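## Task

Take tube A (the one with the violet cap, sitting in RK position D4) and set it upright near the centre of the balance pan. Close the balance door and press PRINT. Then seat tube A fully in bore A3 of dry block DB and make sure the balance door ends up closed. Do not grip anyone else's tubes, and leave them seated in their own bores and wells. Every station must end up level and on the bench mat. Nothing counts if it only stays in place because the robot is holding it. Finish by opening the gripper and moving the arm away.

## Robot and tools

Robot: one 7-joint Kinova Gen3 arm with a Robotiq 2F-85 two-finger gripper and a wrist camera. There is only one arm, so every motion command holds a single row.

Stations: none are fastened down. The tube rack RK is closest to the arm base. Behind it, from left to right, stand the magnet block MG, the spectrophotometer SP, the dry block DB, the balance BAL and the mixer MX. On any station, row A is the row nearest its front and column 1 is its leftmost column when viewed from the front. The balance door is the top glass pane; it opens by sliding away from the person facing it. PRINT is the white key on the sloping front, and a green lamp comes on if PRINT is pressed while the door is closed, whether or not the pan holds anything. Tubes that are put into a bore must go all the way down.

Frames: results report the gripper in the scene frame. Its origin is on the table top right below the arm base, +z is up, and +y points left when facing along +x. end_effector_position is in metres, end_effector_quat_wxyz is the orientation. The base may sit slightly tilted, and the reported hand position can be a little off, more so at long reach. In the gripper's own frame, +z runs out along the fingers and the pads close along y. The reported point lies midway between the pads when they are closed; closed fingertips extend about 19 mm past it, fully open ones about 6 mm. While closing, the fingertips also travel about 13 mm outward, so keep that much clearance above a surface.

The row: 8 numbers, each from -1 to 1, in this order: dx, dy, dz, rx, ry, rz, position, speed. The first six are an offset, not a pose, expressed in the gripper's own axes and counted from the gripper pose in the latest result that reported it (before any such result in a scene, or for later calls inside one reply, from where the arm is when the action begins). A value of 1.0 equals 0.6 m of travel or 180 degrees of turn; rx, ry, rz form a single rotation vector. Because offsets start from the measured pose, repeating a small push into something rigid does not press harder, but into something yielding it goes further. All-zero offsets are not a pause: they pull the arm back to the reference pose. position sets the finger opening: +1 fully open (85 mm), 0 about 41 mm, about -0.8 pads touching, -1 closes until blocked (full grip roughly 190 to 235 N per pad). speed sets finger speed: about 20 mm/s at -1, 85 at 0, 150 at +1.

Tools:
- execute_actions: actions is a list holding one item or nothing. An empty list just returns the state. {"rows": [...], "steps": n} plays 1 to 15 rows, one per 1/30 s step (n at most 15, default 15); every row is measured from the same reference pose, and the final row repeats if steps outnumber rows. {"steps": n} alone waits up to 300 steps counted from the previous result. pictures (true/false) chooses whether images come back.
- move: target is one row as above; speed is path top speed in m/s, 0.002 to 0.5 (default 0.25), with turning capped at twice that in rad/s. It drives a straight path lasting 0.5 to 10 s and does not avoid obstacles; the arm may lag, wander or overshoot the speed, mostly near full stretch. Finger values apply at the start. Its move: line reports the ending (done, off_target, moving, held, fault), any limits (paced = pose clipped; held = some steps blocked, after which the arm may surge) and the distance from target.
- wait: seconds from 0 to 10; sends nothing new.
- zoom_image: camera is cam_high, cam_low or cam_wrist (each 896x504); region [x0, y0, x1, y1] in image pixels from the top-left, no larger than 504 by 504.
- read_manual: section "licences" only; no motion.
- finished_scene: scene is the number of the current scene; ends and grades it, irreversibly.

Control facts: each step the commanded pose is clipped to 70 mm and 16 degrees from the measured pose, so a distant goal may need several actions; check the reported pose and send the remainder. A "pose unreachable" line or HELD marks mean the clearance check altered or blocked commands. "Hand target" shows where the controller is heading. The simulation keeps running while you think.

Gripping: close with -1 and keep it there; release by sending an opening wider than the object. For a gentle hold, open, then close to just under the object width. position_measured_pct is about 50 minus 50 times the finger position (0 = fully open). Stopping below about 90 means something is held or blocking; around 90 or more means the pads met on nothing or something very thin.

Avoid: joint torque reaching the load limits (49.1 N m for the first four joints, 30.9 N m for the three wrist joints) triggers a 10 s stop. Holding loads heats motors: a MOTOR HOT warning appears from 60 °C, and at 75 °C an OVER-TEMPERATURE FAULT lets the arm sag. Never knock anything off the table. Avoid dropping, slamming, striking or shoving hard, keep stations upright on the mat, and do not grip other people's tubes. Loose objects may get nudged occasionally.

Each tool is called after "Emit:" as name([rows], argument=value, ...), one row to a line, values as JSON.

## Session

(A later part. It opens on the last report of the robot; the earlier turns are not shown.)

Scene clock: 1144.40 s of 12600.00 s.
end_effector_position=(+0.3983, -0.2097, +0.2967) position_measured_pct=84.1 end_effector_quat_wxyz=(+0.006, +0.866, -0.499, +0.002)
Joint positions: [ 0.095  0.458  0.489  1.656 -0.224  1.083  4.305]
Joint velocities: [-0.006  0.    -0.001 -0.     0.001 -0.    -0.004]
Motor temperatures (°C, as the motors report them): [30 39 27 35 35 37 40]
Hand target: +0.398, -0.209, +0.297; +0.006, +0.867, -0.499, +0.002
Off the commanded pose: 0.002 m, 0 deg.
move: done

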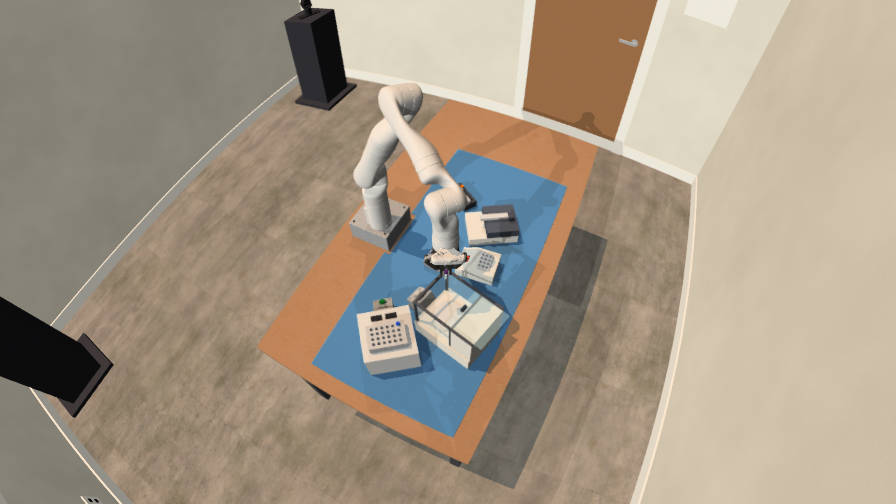

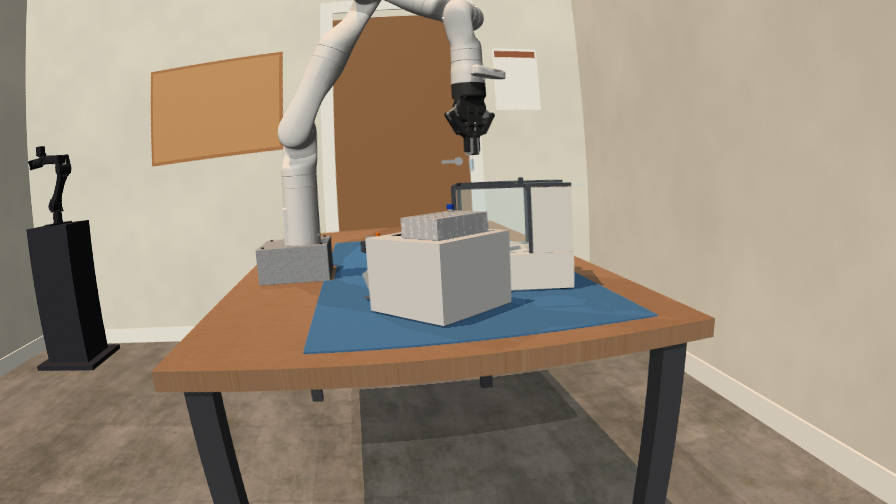

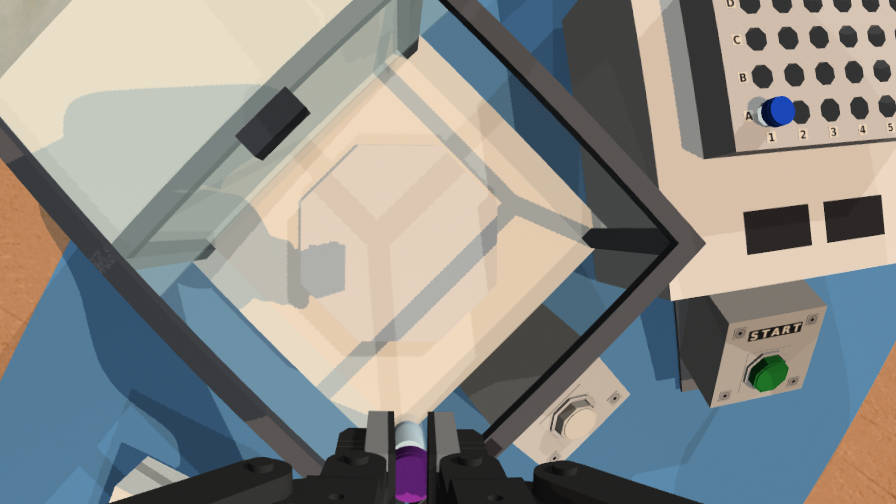

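Emit:
move(target=[0.078, -0.003, 0.03, 0, 0, 0, -1, -0.5], speed=0.06)

Scene clock: 1168.30 s of 12600.00 s.
end_effector_position=(+0.4236, -0.2491, +0.2796) position_measured_pct=84.1 end_effector_quat_wxyz=(+0.005, +0.866, -0.499, +0.002)
Joint positions: [ 0.185  0.567  0.473  1.539 -0.265  1.099  4.375]
Joint velocities: [ 0.005  0.007 -0.    -0.004 -0.     0.002  0.001]
Motor temperatures (°C, as the motors report them): [30 38 27 35 35 37 40]
Hand target: +0.423, -0.249, +0.279; +0.006, +0.866, -0.499, +0.002
Off the commanded pose: 0.001 m, 0 deg.
move: done

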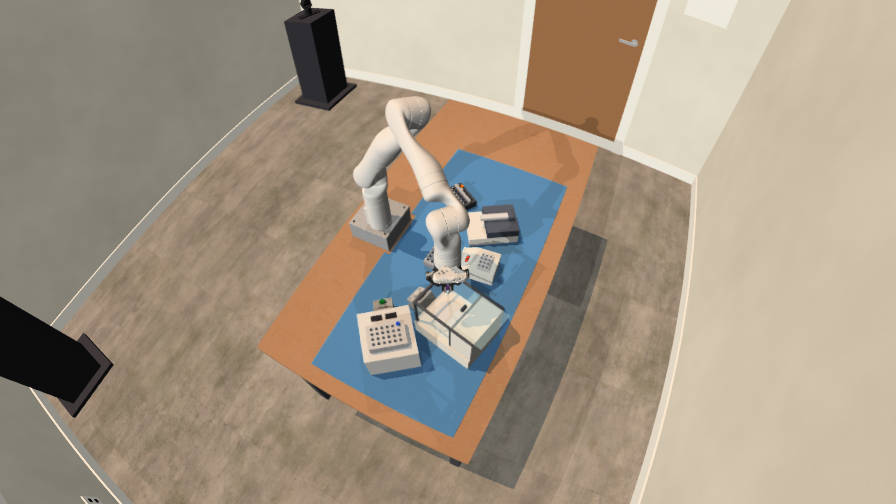

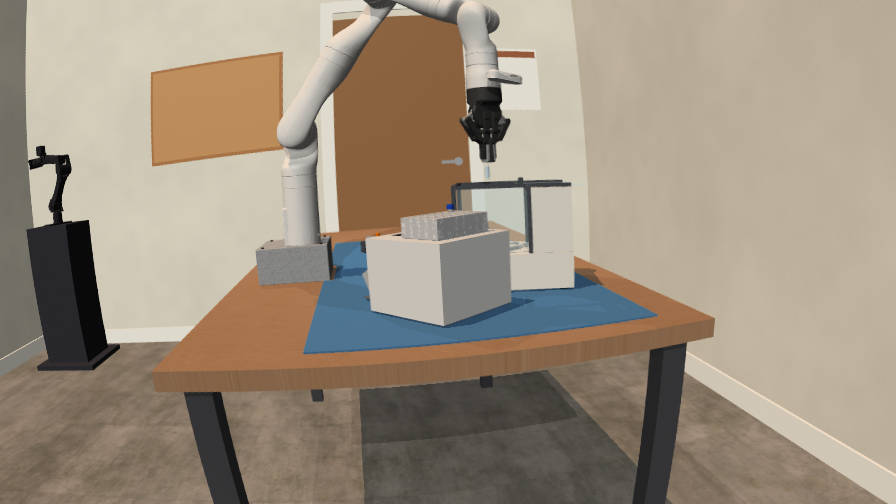

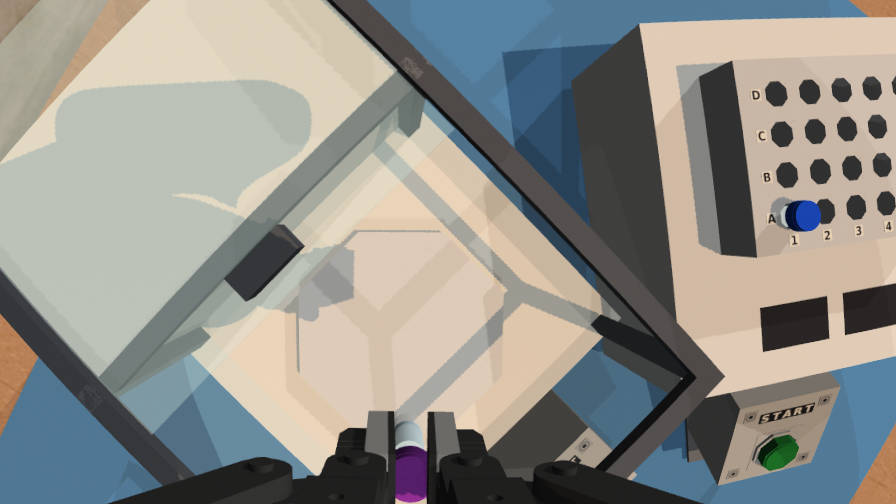

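Emit:
move(target=[0.005, 0, 0.15, 0, 0, 0, -1, -0.5], speed=0.04)

Emit:
zoom_image(camera="cam_low", region=[400, 100, 620, 300])

Emit:
zoom_image(camera="cam_high", region=[390, 240, 530, 380])

Scene clock: 1179.30 s of 12600.00 s.
end_effector_position=(+0.4252, -0.2530, +0.1899) position_measured_pct=84.1 end_effector_quat_wxyz=(+0.006, +0.866, -0.499, +0.003)
Joint positions: [ 0.225  0.693  0.42   1.643 -0.33   0.874  4.431]
Joint velocities: [ 0.002  0.004 -0.002  0.002 -0.001 -0.003  0.002]
Motor temperatures (°C, as the motors report them): [30 38 27 35 35 37 40]
Hand target: +0.425, -0.253, +0.190; +0.006, +0.866, -0.499, +0.002
Off the commanded pose: 0.000 m, 0 deg.
move: done

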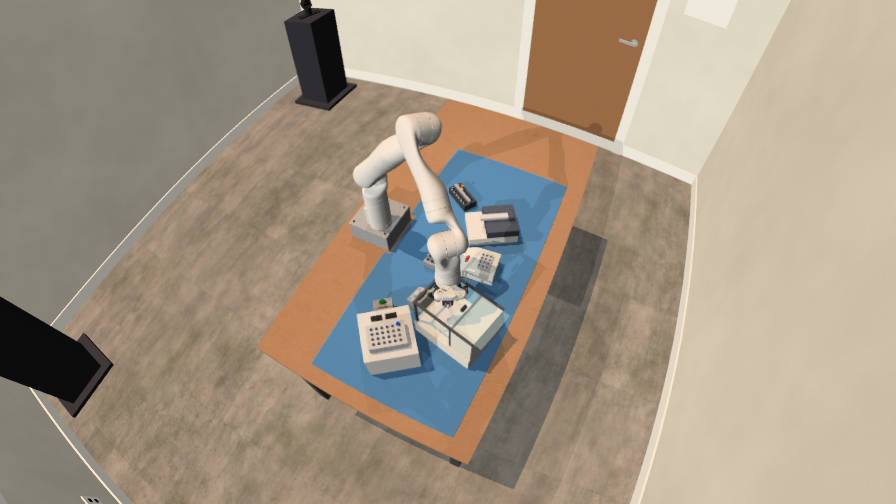

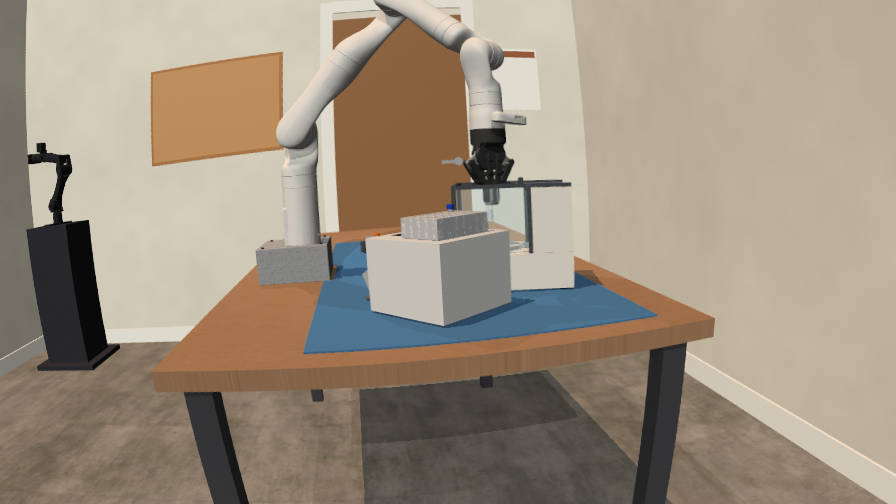

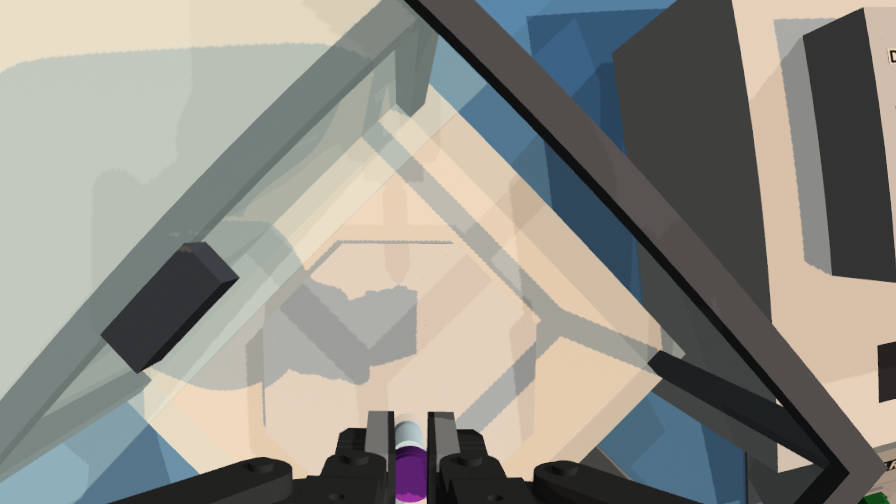

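Region (400, 100, 620, 300) of cam_low's 896x504 image, scaled by 2.291, with more detail than that image has; it fills the top 458 rows of this view, and the rest is white.

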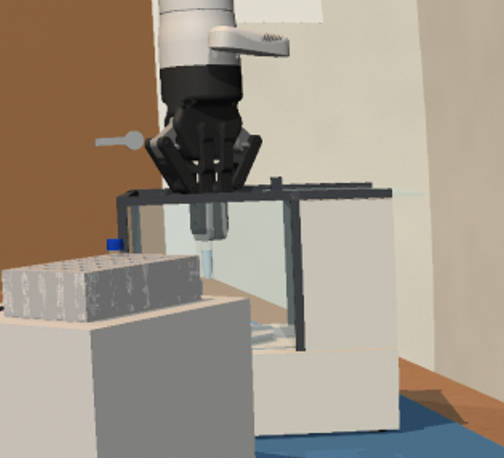

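Region (390, 240, 530, 380) of cam_high's 896x504 image, scaled by 3.600, with more detail than that image has.

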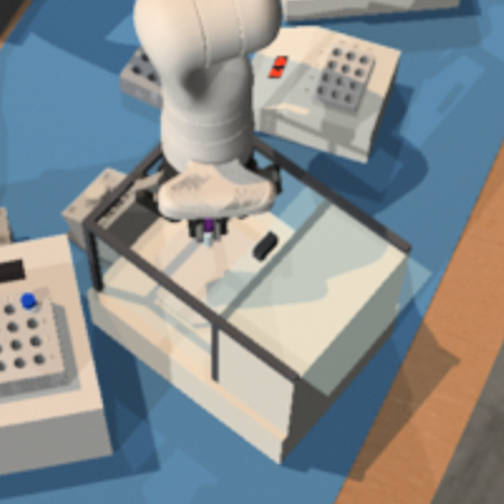

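Emit:
move(target=[0, 0, 0.05, 0, 0, 0, -1, -0.5], speed=0.02)

Emit:
zoom_image(camera="cam_low", region=[400, 100, 620, 300])

Emit:
zoom_image(camera="cam_high", region=[390, 240, 530, 380])

Scene clock: 1190.60 s of 12600.00 s.
end_effector_position=(+0.4252, -0.2534, +0.1601) position_measured_pct=84.1 end_effector_quat_wxyz=(+0.006, +0.866, -0.499, +0.003)
Joint positions: [ 0.24   0.74   0.397  1.667 -0.354  0.803  4.45 ]
Joint velocities: [ 0.001  0.003 -0.001 -0.001  0.001 -0.005  0.001]
Motor temperatures (°C, as the motors report them): [30 38 27 35 35 37 40]
Hand target: +0.425, -0.253, +0.160; +0.006, +0.866, -0.499, +0.003
Off the commanded pose: 0.000 m, 0 deg.
move: done

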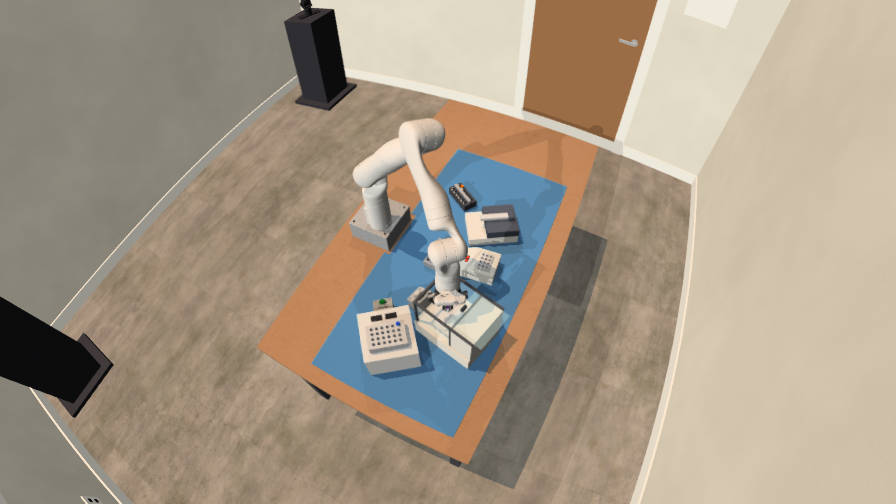

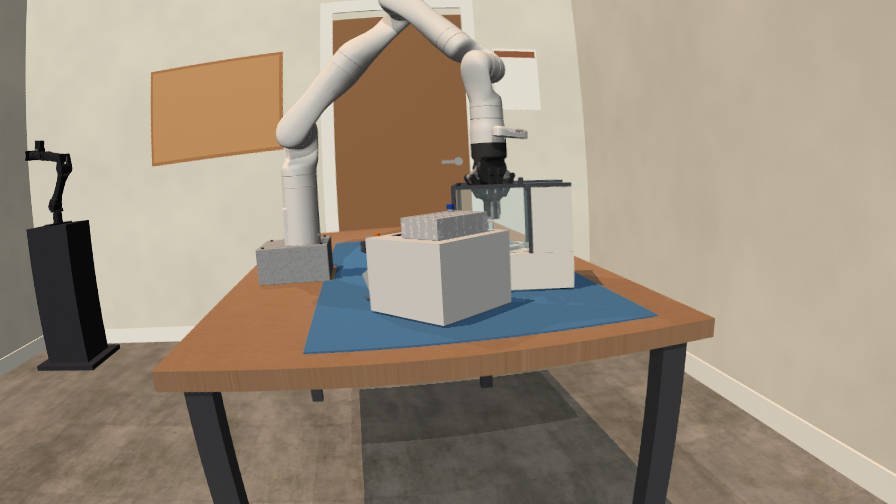

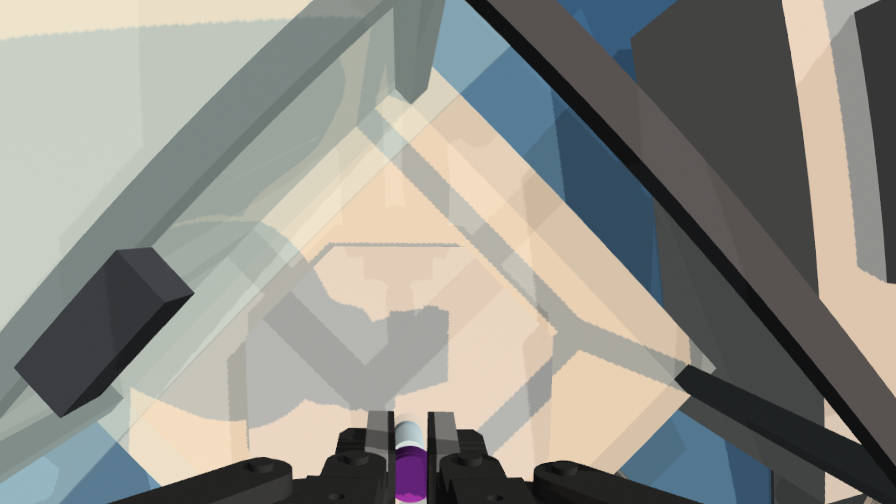

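Region (400, 100, 620, 300) of cam_low's 896x504 image, scaled by 2.291, with more detail than that image has; it fills the top 458 rows of this view, and the rest is white.

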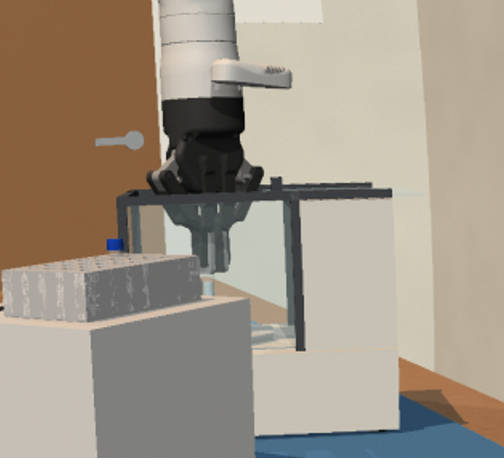

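Region (390, 240, 530, 380) of cam_high's 896x504 image, scaled by 3.600, with more detail than that image has.

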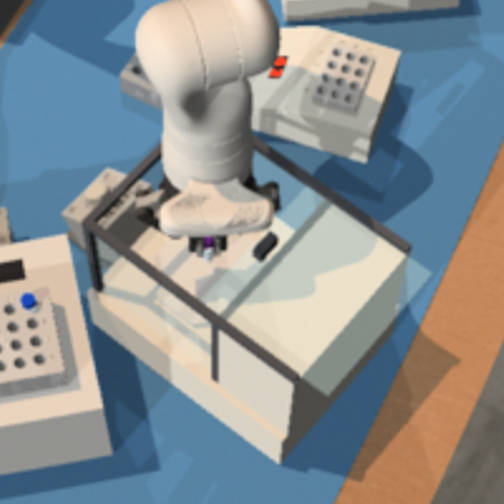

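Emit:
move(target=[0, 0, 0.02, 0, 0, 0, -1, -0.5], speed=0.01)

Emit:
zoom_image(camera="cam_low", region=[400, 100, 620, 300])

Emit:
zoom_image(camera="cam_high", region=[390, 240, 530, 380])

Scene clock: 1197.23 s of 12600.00 s.
end_effector_position=(+0.4251, -0.2535, +0.1484) position_measured_pct=84.1 end_effector_quat_wxyz=(+0.006, +0.866, -0.499, +0.003)
Joint positions: [ 0.246  0.76   0.387  1.675 -0.363  0.776  4.457]
Joint velocities: [ 0.001  0.001 -0.     0.001 -0.    -0.001  0.   ]
Motor temperatures (°C, as the motors report them): [30 38 27 34 35 37 40]
Hand target: +0.425, -0.254, +0.148; +0.006, +0.866, -0.499, +0.003
Off the commanded pose: 0.000 m, 0 deg.
move: done

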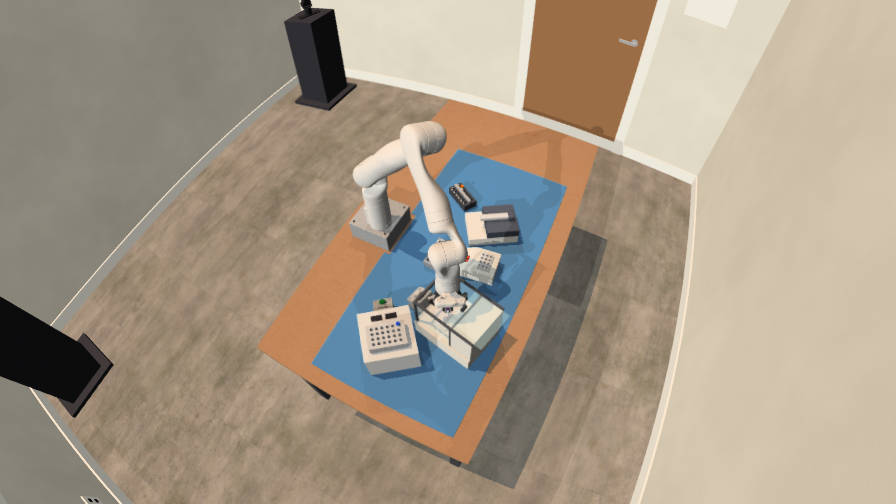

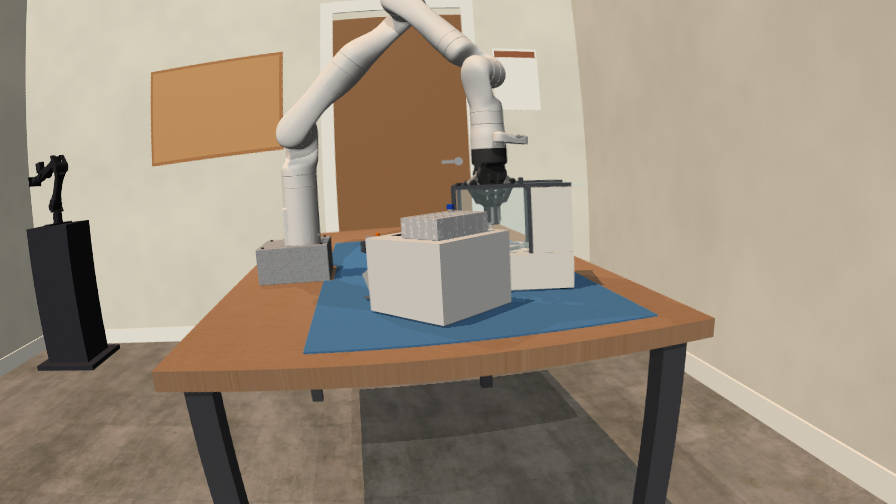

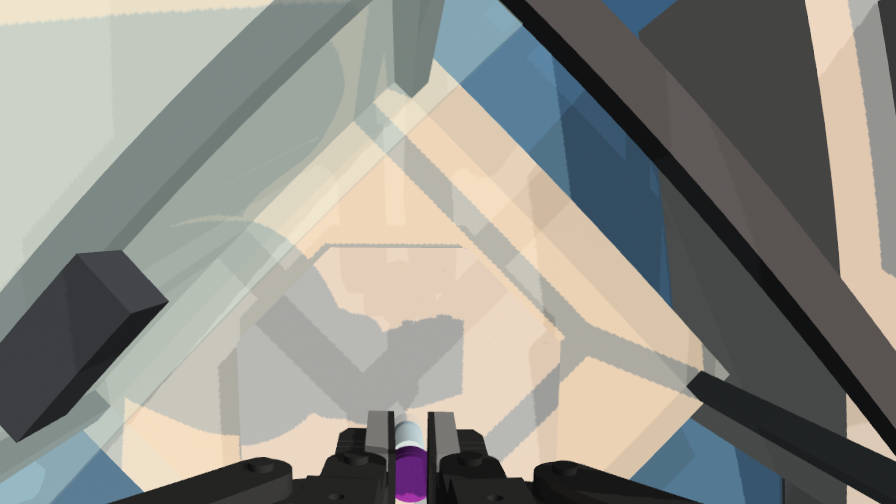

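Region (400, 100, 620, 300) of cam_low's 896x504 image, scaled by 2.291, with more detail than that image has; it fills the top 458 rows of this view, and the rest is white.

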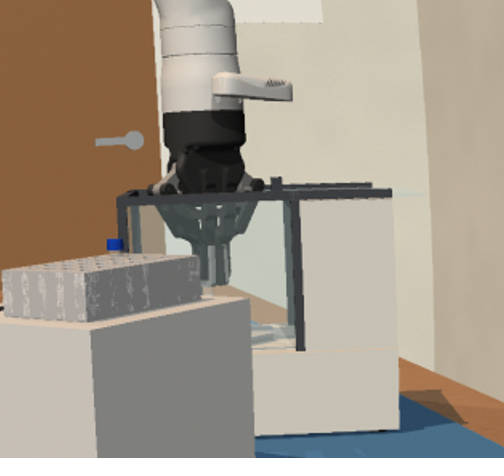

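Region (390, 240, 530, 380) of cam_high's 896x504 image, scaled by 3.600, with more detail than that image has.

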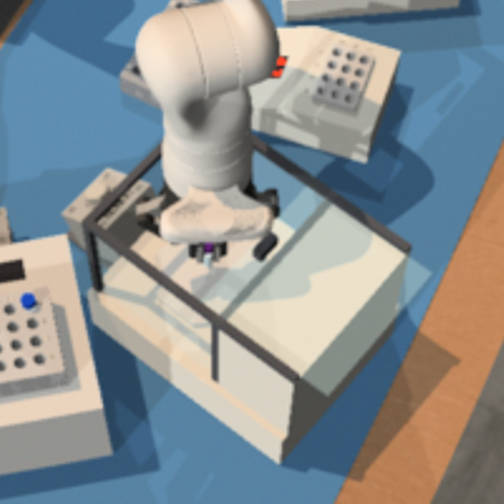

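Emit:
move(target=[0, 0, 0.017, 0, 0, 0, -1, -0.5], speed=0.008)

Emit:
zoom_image(camera="cam_low", region=[400, 100, 620, 300])

Emit:
zoom_image(camera="cam_high", region=[390, 240, 530, 380])

Scene clock: 1205.53 s of 12600.00 s.
end_effector_position=(+0.4235, -0.2538, +0.1415) position_measured_pct=84.1 end_effector_quat_wxyz=(+0.005, +0.866, -0.499, +0.002)
Joint positions: [ 0.252  0.77   0.381  1.683 -0.369  0.758  4.465]
Joint velocities: [ 0.    -0.001  0.     0.002 -0.    -0.     0.   ]
Motor temperatures (°C, as the motors report them): [30 38 27 34 35 37 40]
Hand target: +0.425, -0.254, +0.138; +0.006, +0.866, -0.499, +0.003
Off the commanded pose: 0.004 m, 0 deg.
move: off_target

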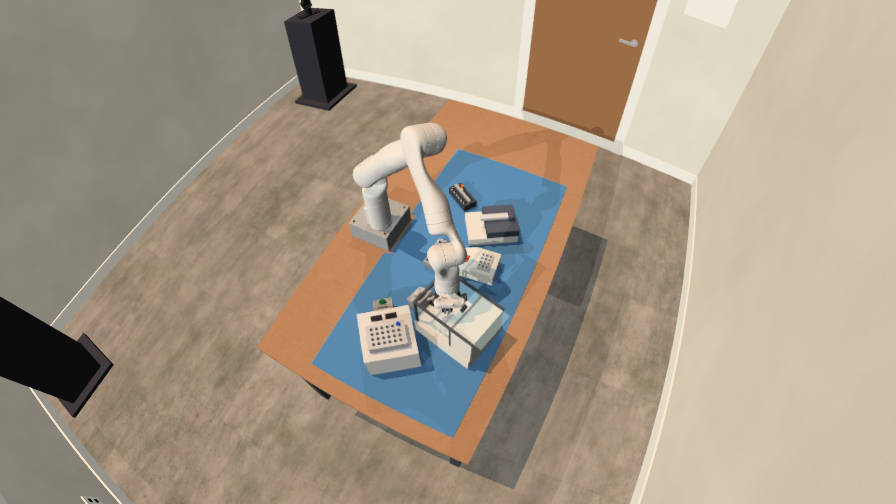

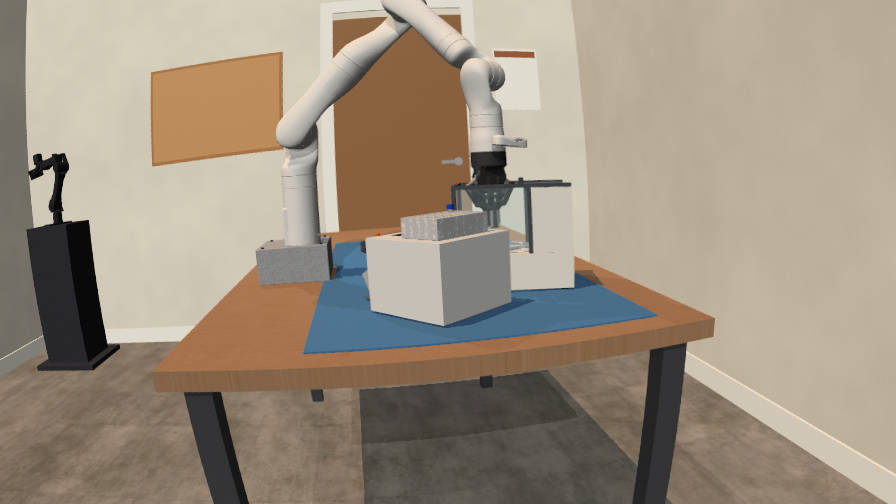

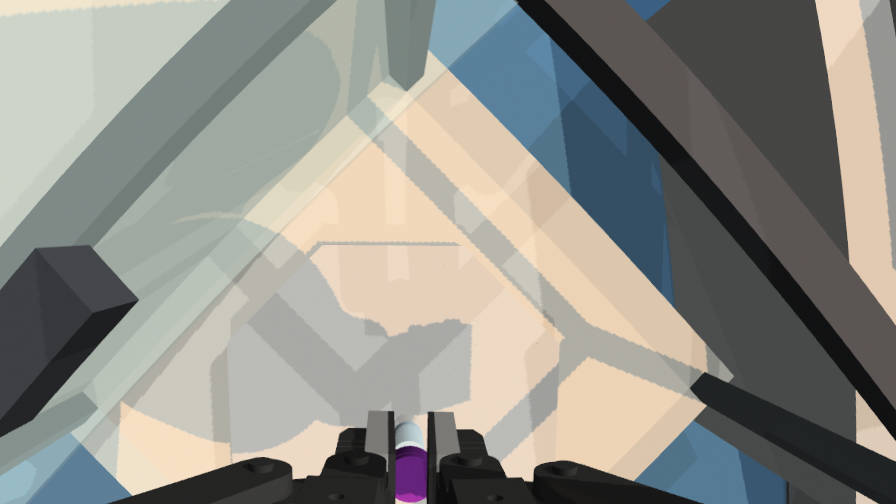

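Region (400, 100, 620, 300) of cam_low's 896x504 image, scaled by 2.291, with more detail than that image has; it fills the top 458 rows of this view, and the rest is white.

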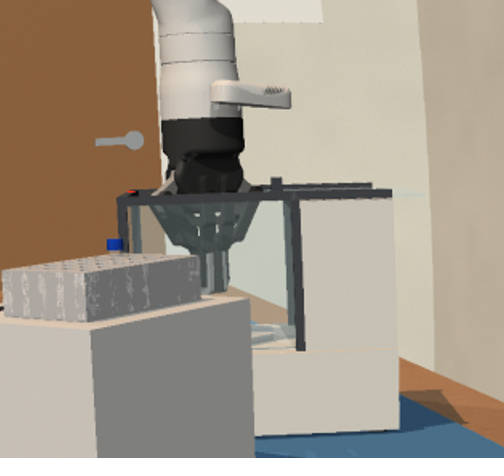

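Region (390, 240, 530, 380) of cam_high's 896x504 image, scaled by 3.600, with more detail than that image has.

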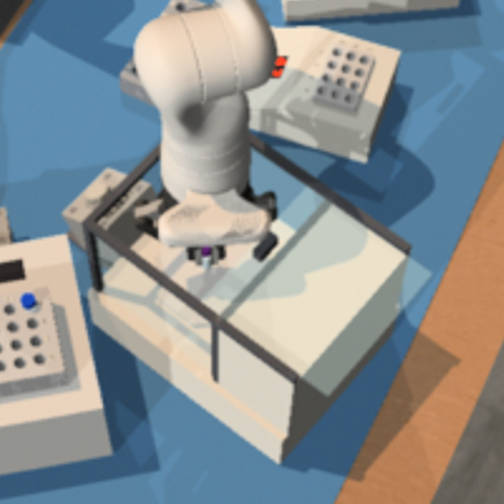

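Emit:
move(target=[-0.0035, 0.0035, -0.008, 0, 0, 0, -1, -0.5], speed=0.01)

Emit:
execute_actions([
  {"rows":[[0,0,0.003,0,0,0,-1,-0.5],[0,0,0.006,0,0,0,-1,-0.5],[0,0,0.009,0,0,0,-1,-0.5],[0,0,0.012,0,0,0,-1,-0.5],[0,0,0.014,0,0,0,-1,-0.5]],"steps":15},
])

Scene clock: 1217.97 s of 12600.00 s.
end_effector_position=(+0.4206, -0.2530, +0.1462) position_measured_pct=84.1 end_effector_quat_wxyz=(+0.005, +0.866, -0.499, +0.002)
Joint positions: [ 0.25   0.757  0.384  1.691 -0.365  0.763  4.465]
Joint velocities: [-0.001 -0.003 -0.001  0.002 -0.    -0.     0.   ]
Motor temperatures (°C, as the motors report them): [30 38 27 34 35 37 40]
Hand target: +0.421, -0.253, +0.146; +0.005, +0.866, -0.499, +0.002
Off the commanded pose: 0.000 m, 0 deg.
move: done

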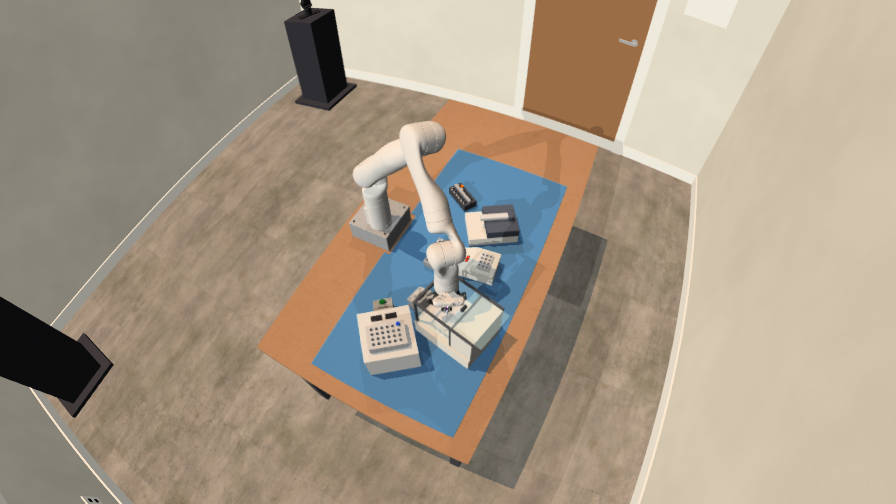

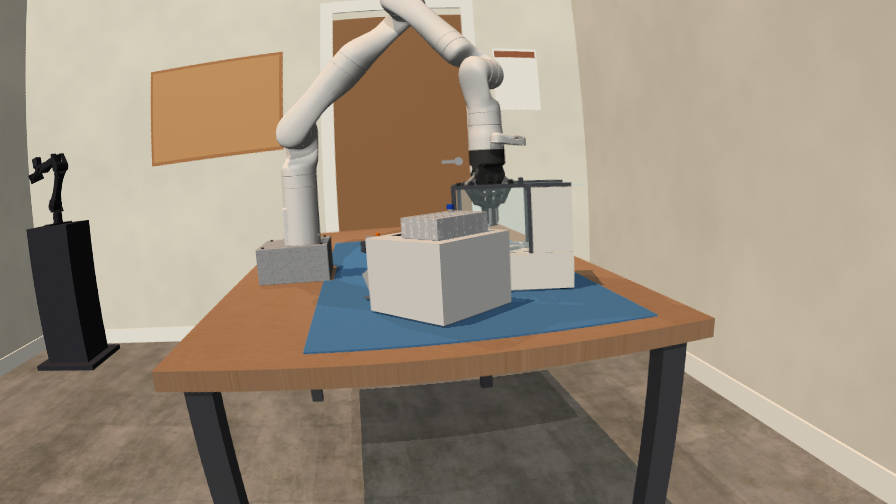

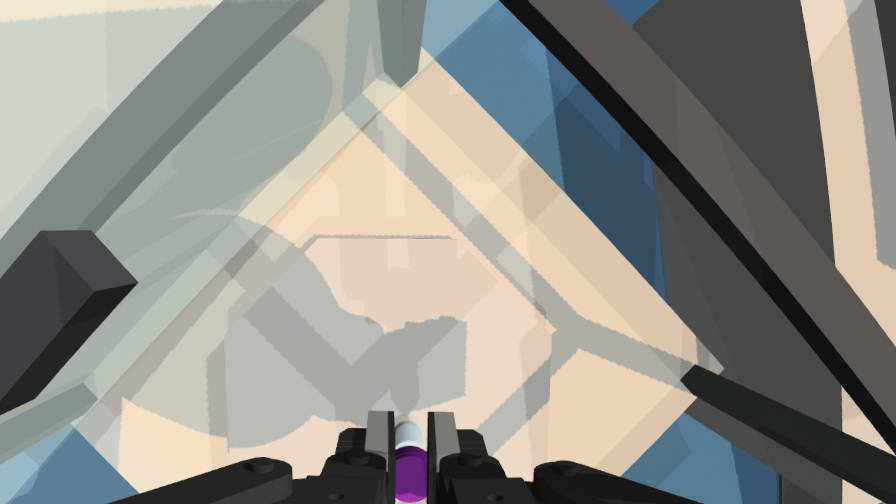

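Scene clock: 1218.47 s of 12600.00 s.
end_effector_position=(+0.4219, -0.2543, +0.1415) position_measured_pct=84.1 end_effector_quat_wxyz=(+0.005, +0.866, -0.499, +0.005)
Joint positions: [ 0.255  0.765  0.379  1.694 -0.371  0.746  4.47 ]
Joint velocities: [ 0.001 -0.    -0.001  0.003 -0.001 -0.001  0.001]
Motor temperatures (°C, as the motors report them): [30 38 27 34 35 37 40]
Hand target: +0.421, -0.253, +0.138; +0.005, +0.866, -0.499, +0.002
Off the commanded pose: 0.004 m, 0 deg.
Steps of this call (steps 1 to 15: all 15 steps of this action). Readings (end_effector_position | what the end effector reports):
1: (+0.4206, -0.2530, +0.1460) | position_measured_pct=84.1
2: (+0.4205, -0.2531, +0.1453) | position_measured_pct=84.1
4: (+0.4204, -0.2532, +0.1430) | position_measured_pct=84.1
8: (+0.4215, -0.2541, +0.1415) | position_measured_pct=84.1
15: the state above

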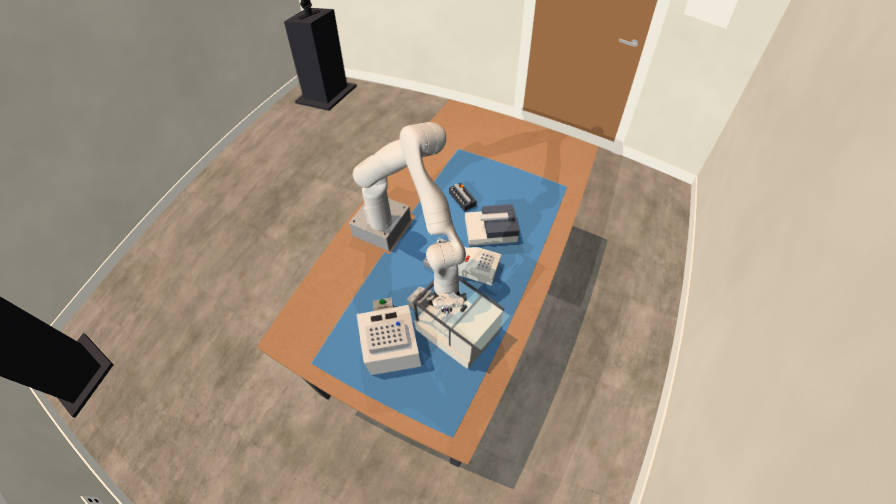

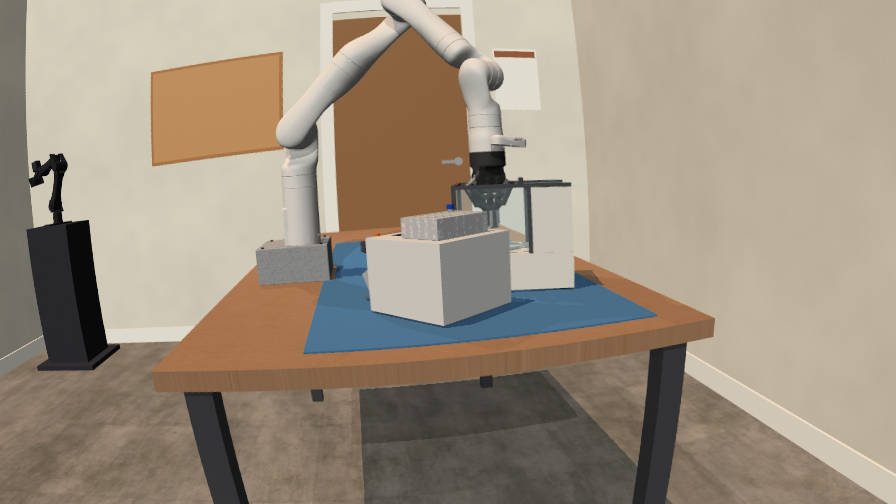

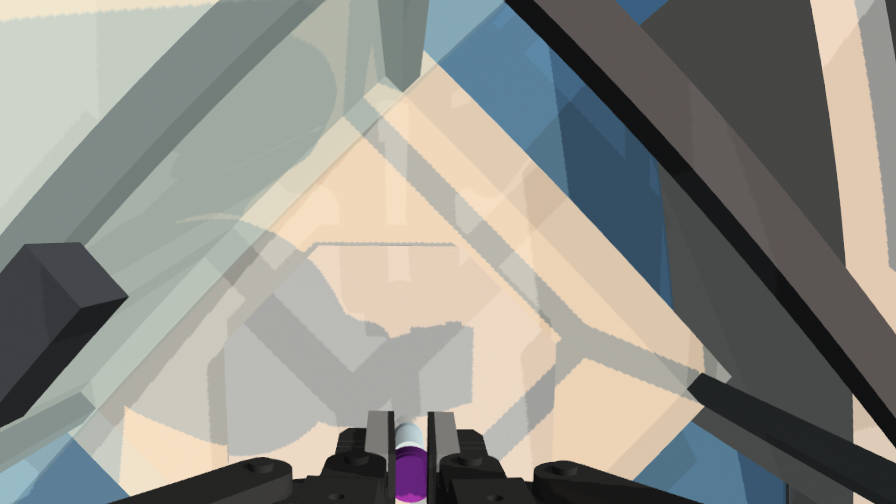

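Emit:
execute_actions([
  {"rows":[[0,0,0,0,0,0,-1,-0.5],[0,0,0,0,0,0,-1,-0.5],[0,0,0,0,0,0,-1,-0.5],[0,0,0,0,0,0,-1,-0.5],[0,0,0,0,0,0,-0.5,-0.7]],"steps":15},
], pictures=false)

Emit:
move(target=[0, 0, -0.04, 0, 0, 0, -0.5, -0.7], speed=0.015)

Emit:
zoom_image(camera="cam_high", region=[390, 240, 530, 380])

Scene clock: 1235.97 s of 12600.00 s.
end_effector_position=(+0.4220, -0.2543, +0.1417) position_measured_pct=75.0 end_effector_quat_wxyz=(+0.005, +0.866, -0.499, +0.005)
Joint positions: [ 0.255  0.764  0.379  1.694 -0.371  0.746  4.47 ]
Joint velocities: [ 0.     0.002  0.001 -0.    -0.     0.001 -0.   ]
Motor temperatures (°C, as the motors report them): [30 37 27 34 35 37 40]
Hand target: +0.422, -0.254, +0.142; +0.005, +0.866, -0.499, +0.005
Off the commanded pose: 0.000 m, 0 deg.
Steps of this call (steps 1 to 510: nothing new was sent; steps 511 to 525: all 15 steps of this action). Readings (end_effector_position | what the end effector reports):
511: (+0.4221, -0.2544, +0.1419) | position_measured_pct=84.1
512: (+0.4224, -0.2544, +0.1424) | position_measured_pct=84.1
514: (+0.4225, -0.2544, +0.1423) | position_measured_pct=84.1
518: (+0.4224, -0.2545, +0.1421) | position_measured_pct=81.7
525: the state above

Scene clock: 1238.03 s of 12600.00 s.
end_effector_position=(+0.4218, -0.2539, +0.1654) position_measured_pct=75.0 end_effector_quat_wxyz=(+0.005, +0.866, -0.499, +0.005)
Joint positions: [ 0.242  0.724  0.399  1.679 -0.352  0.802  4.455]
Joint velocities: [-0.001 -0.003  0.    -0.001  0.003  0.002 -0.001]
Motor temperatures (°C, as the motors report them): [30 37 27 34 35 37 40]
Hand target: +0.422, -0.254, +0.166; +0.005, +0.866, -0.499, +0.005
Off the commanded pose: 0.000 m, 0 deg.
move: done

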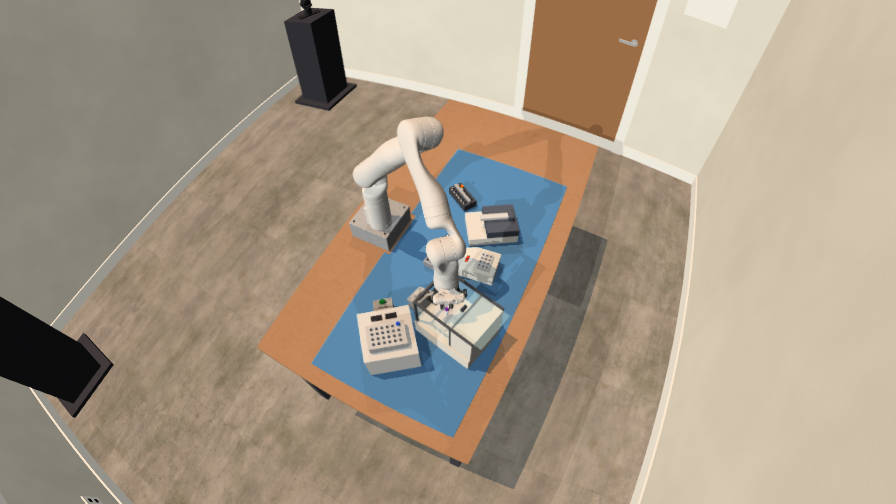

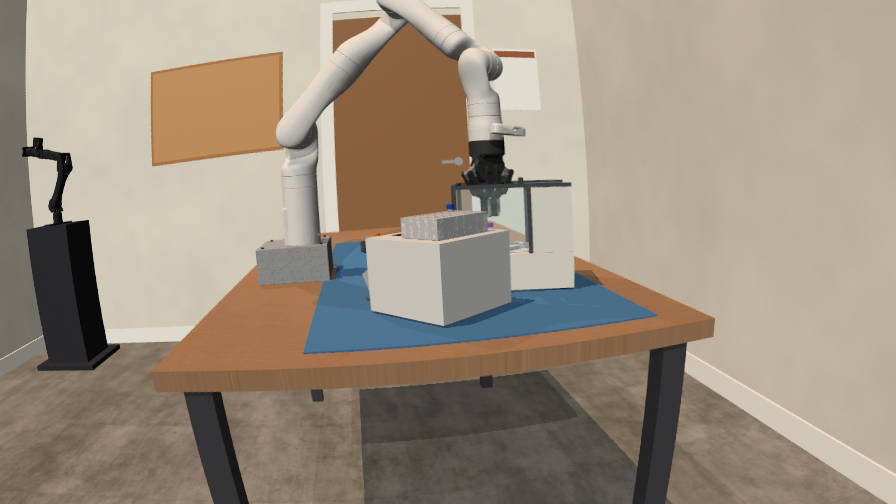

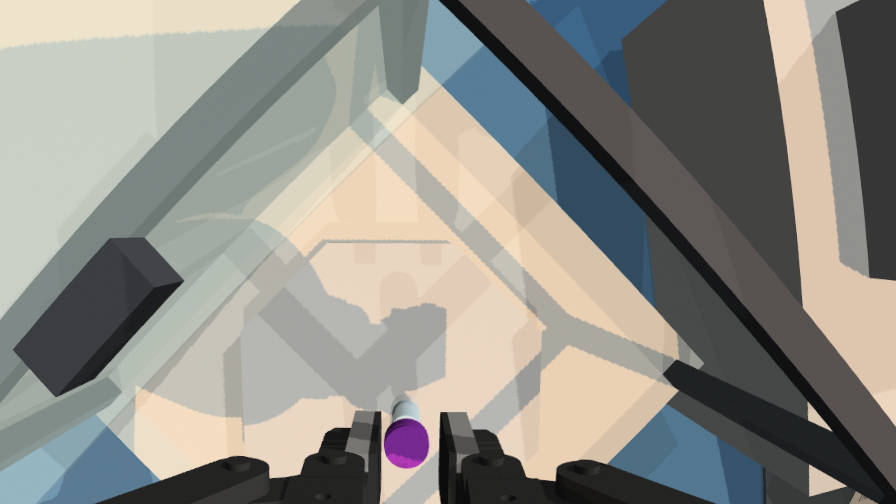

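Region (390, 240, 530, 380) of cam_high's 896x504 image, scaled by 3.600, with more detail than that image has.

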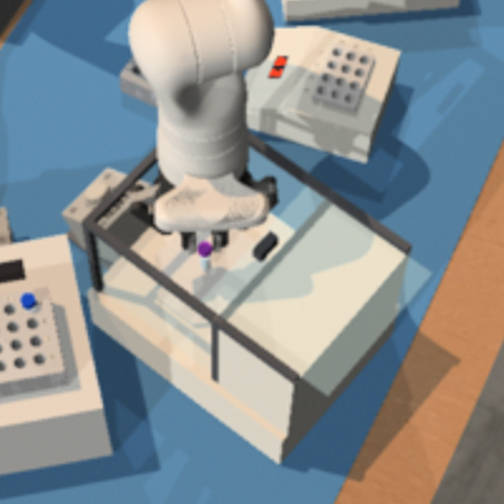

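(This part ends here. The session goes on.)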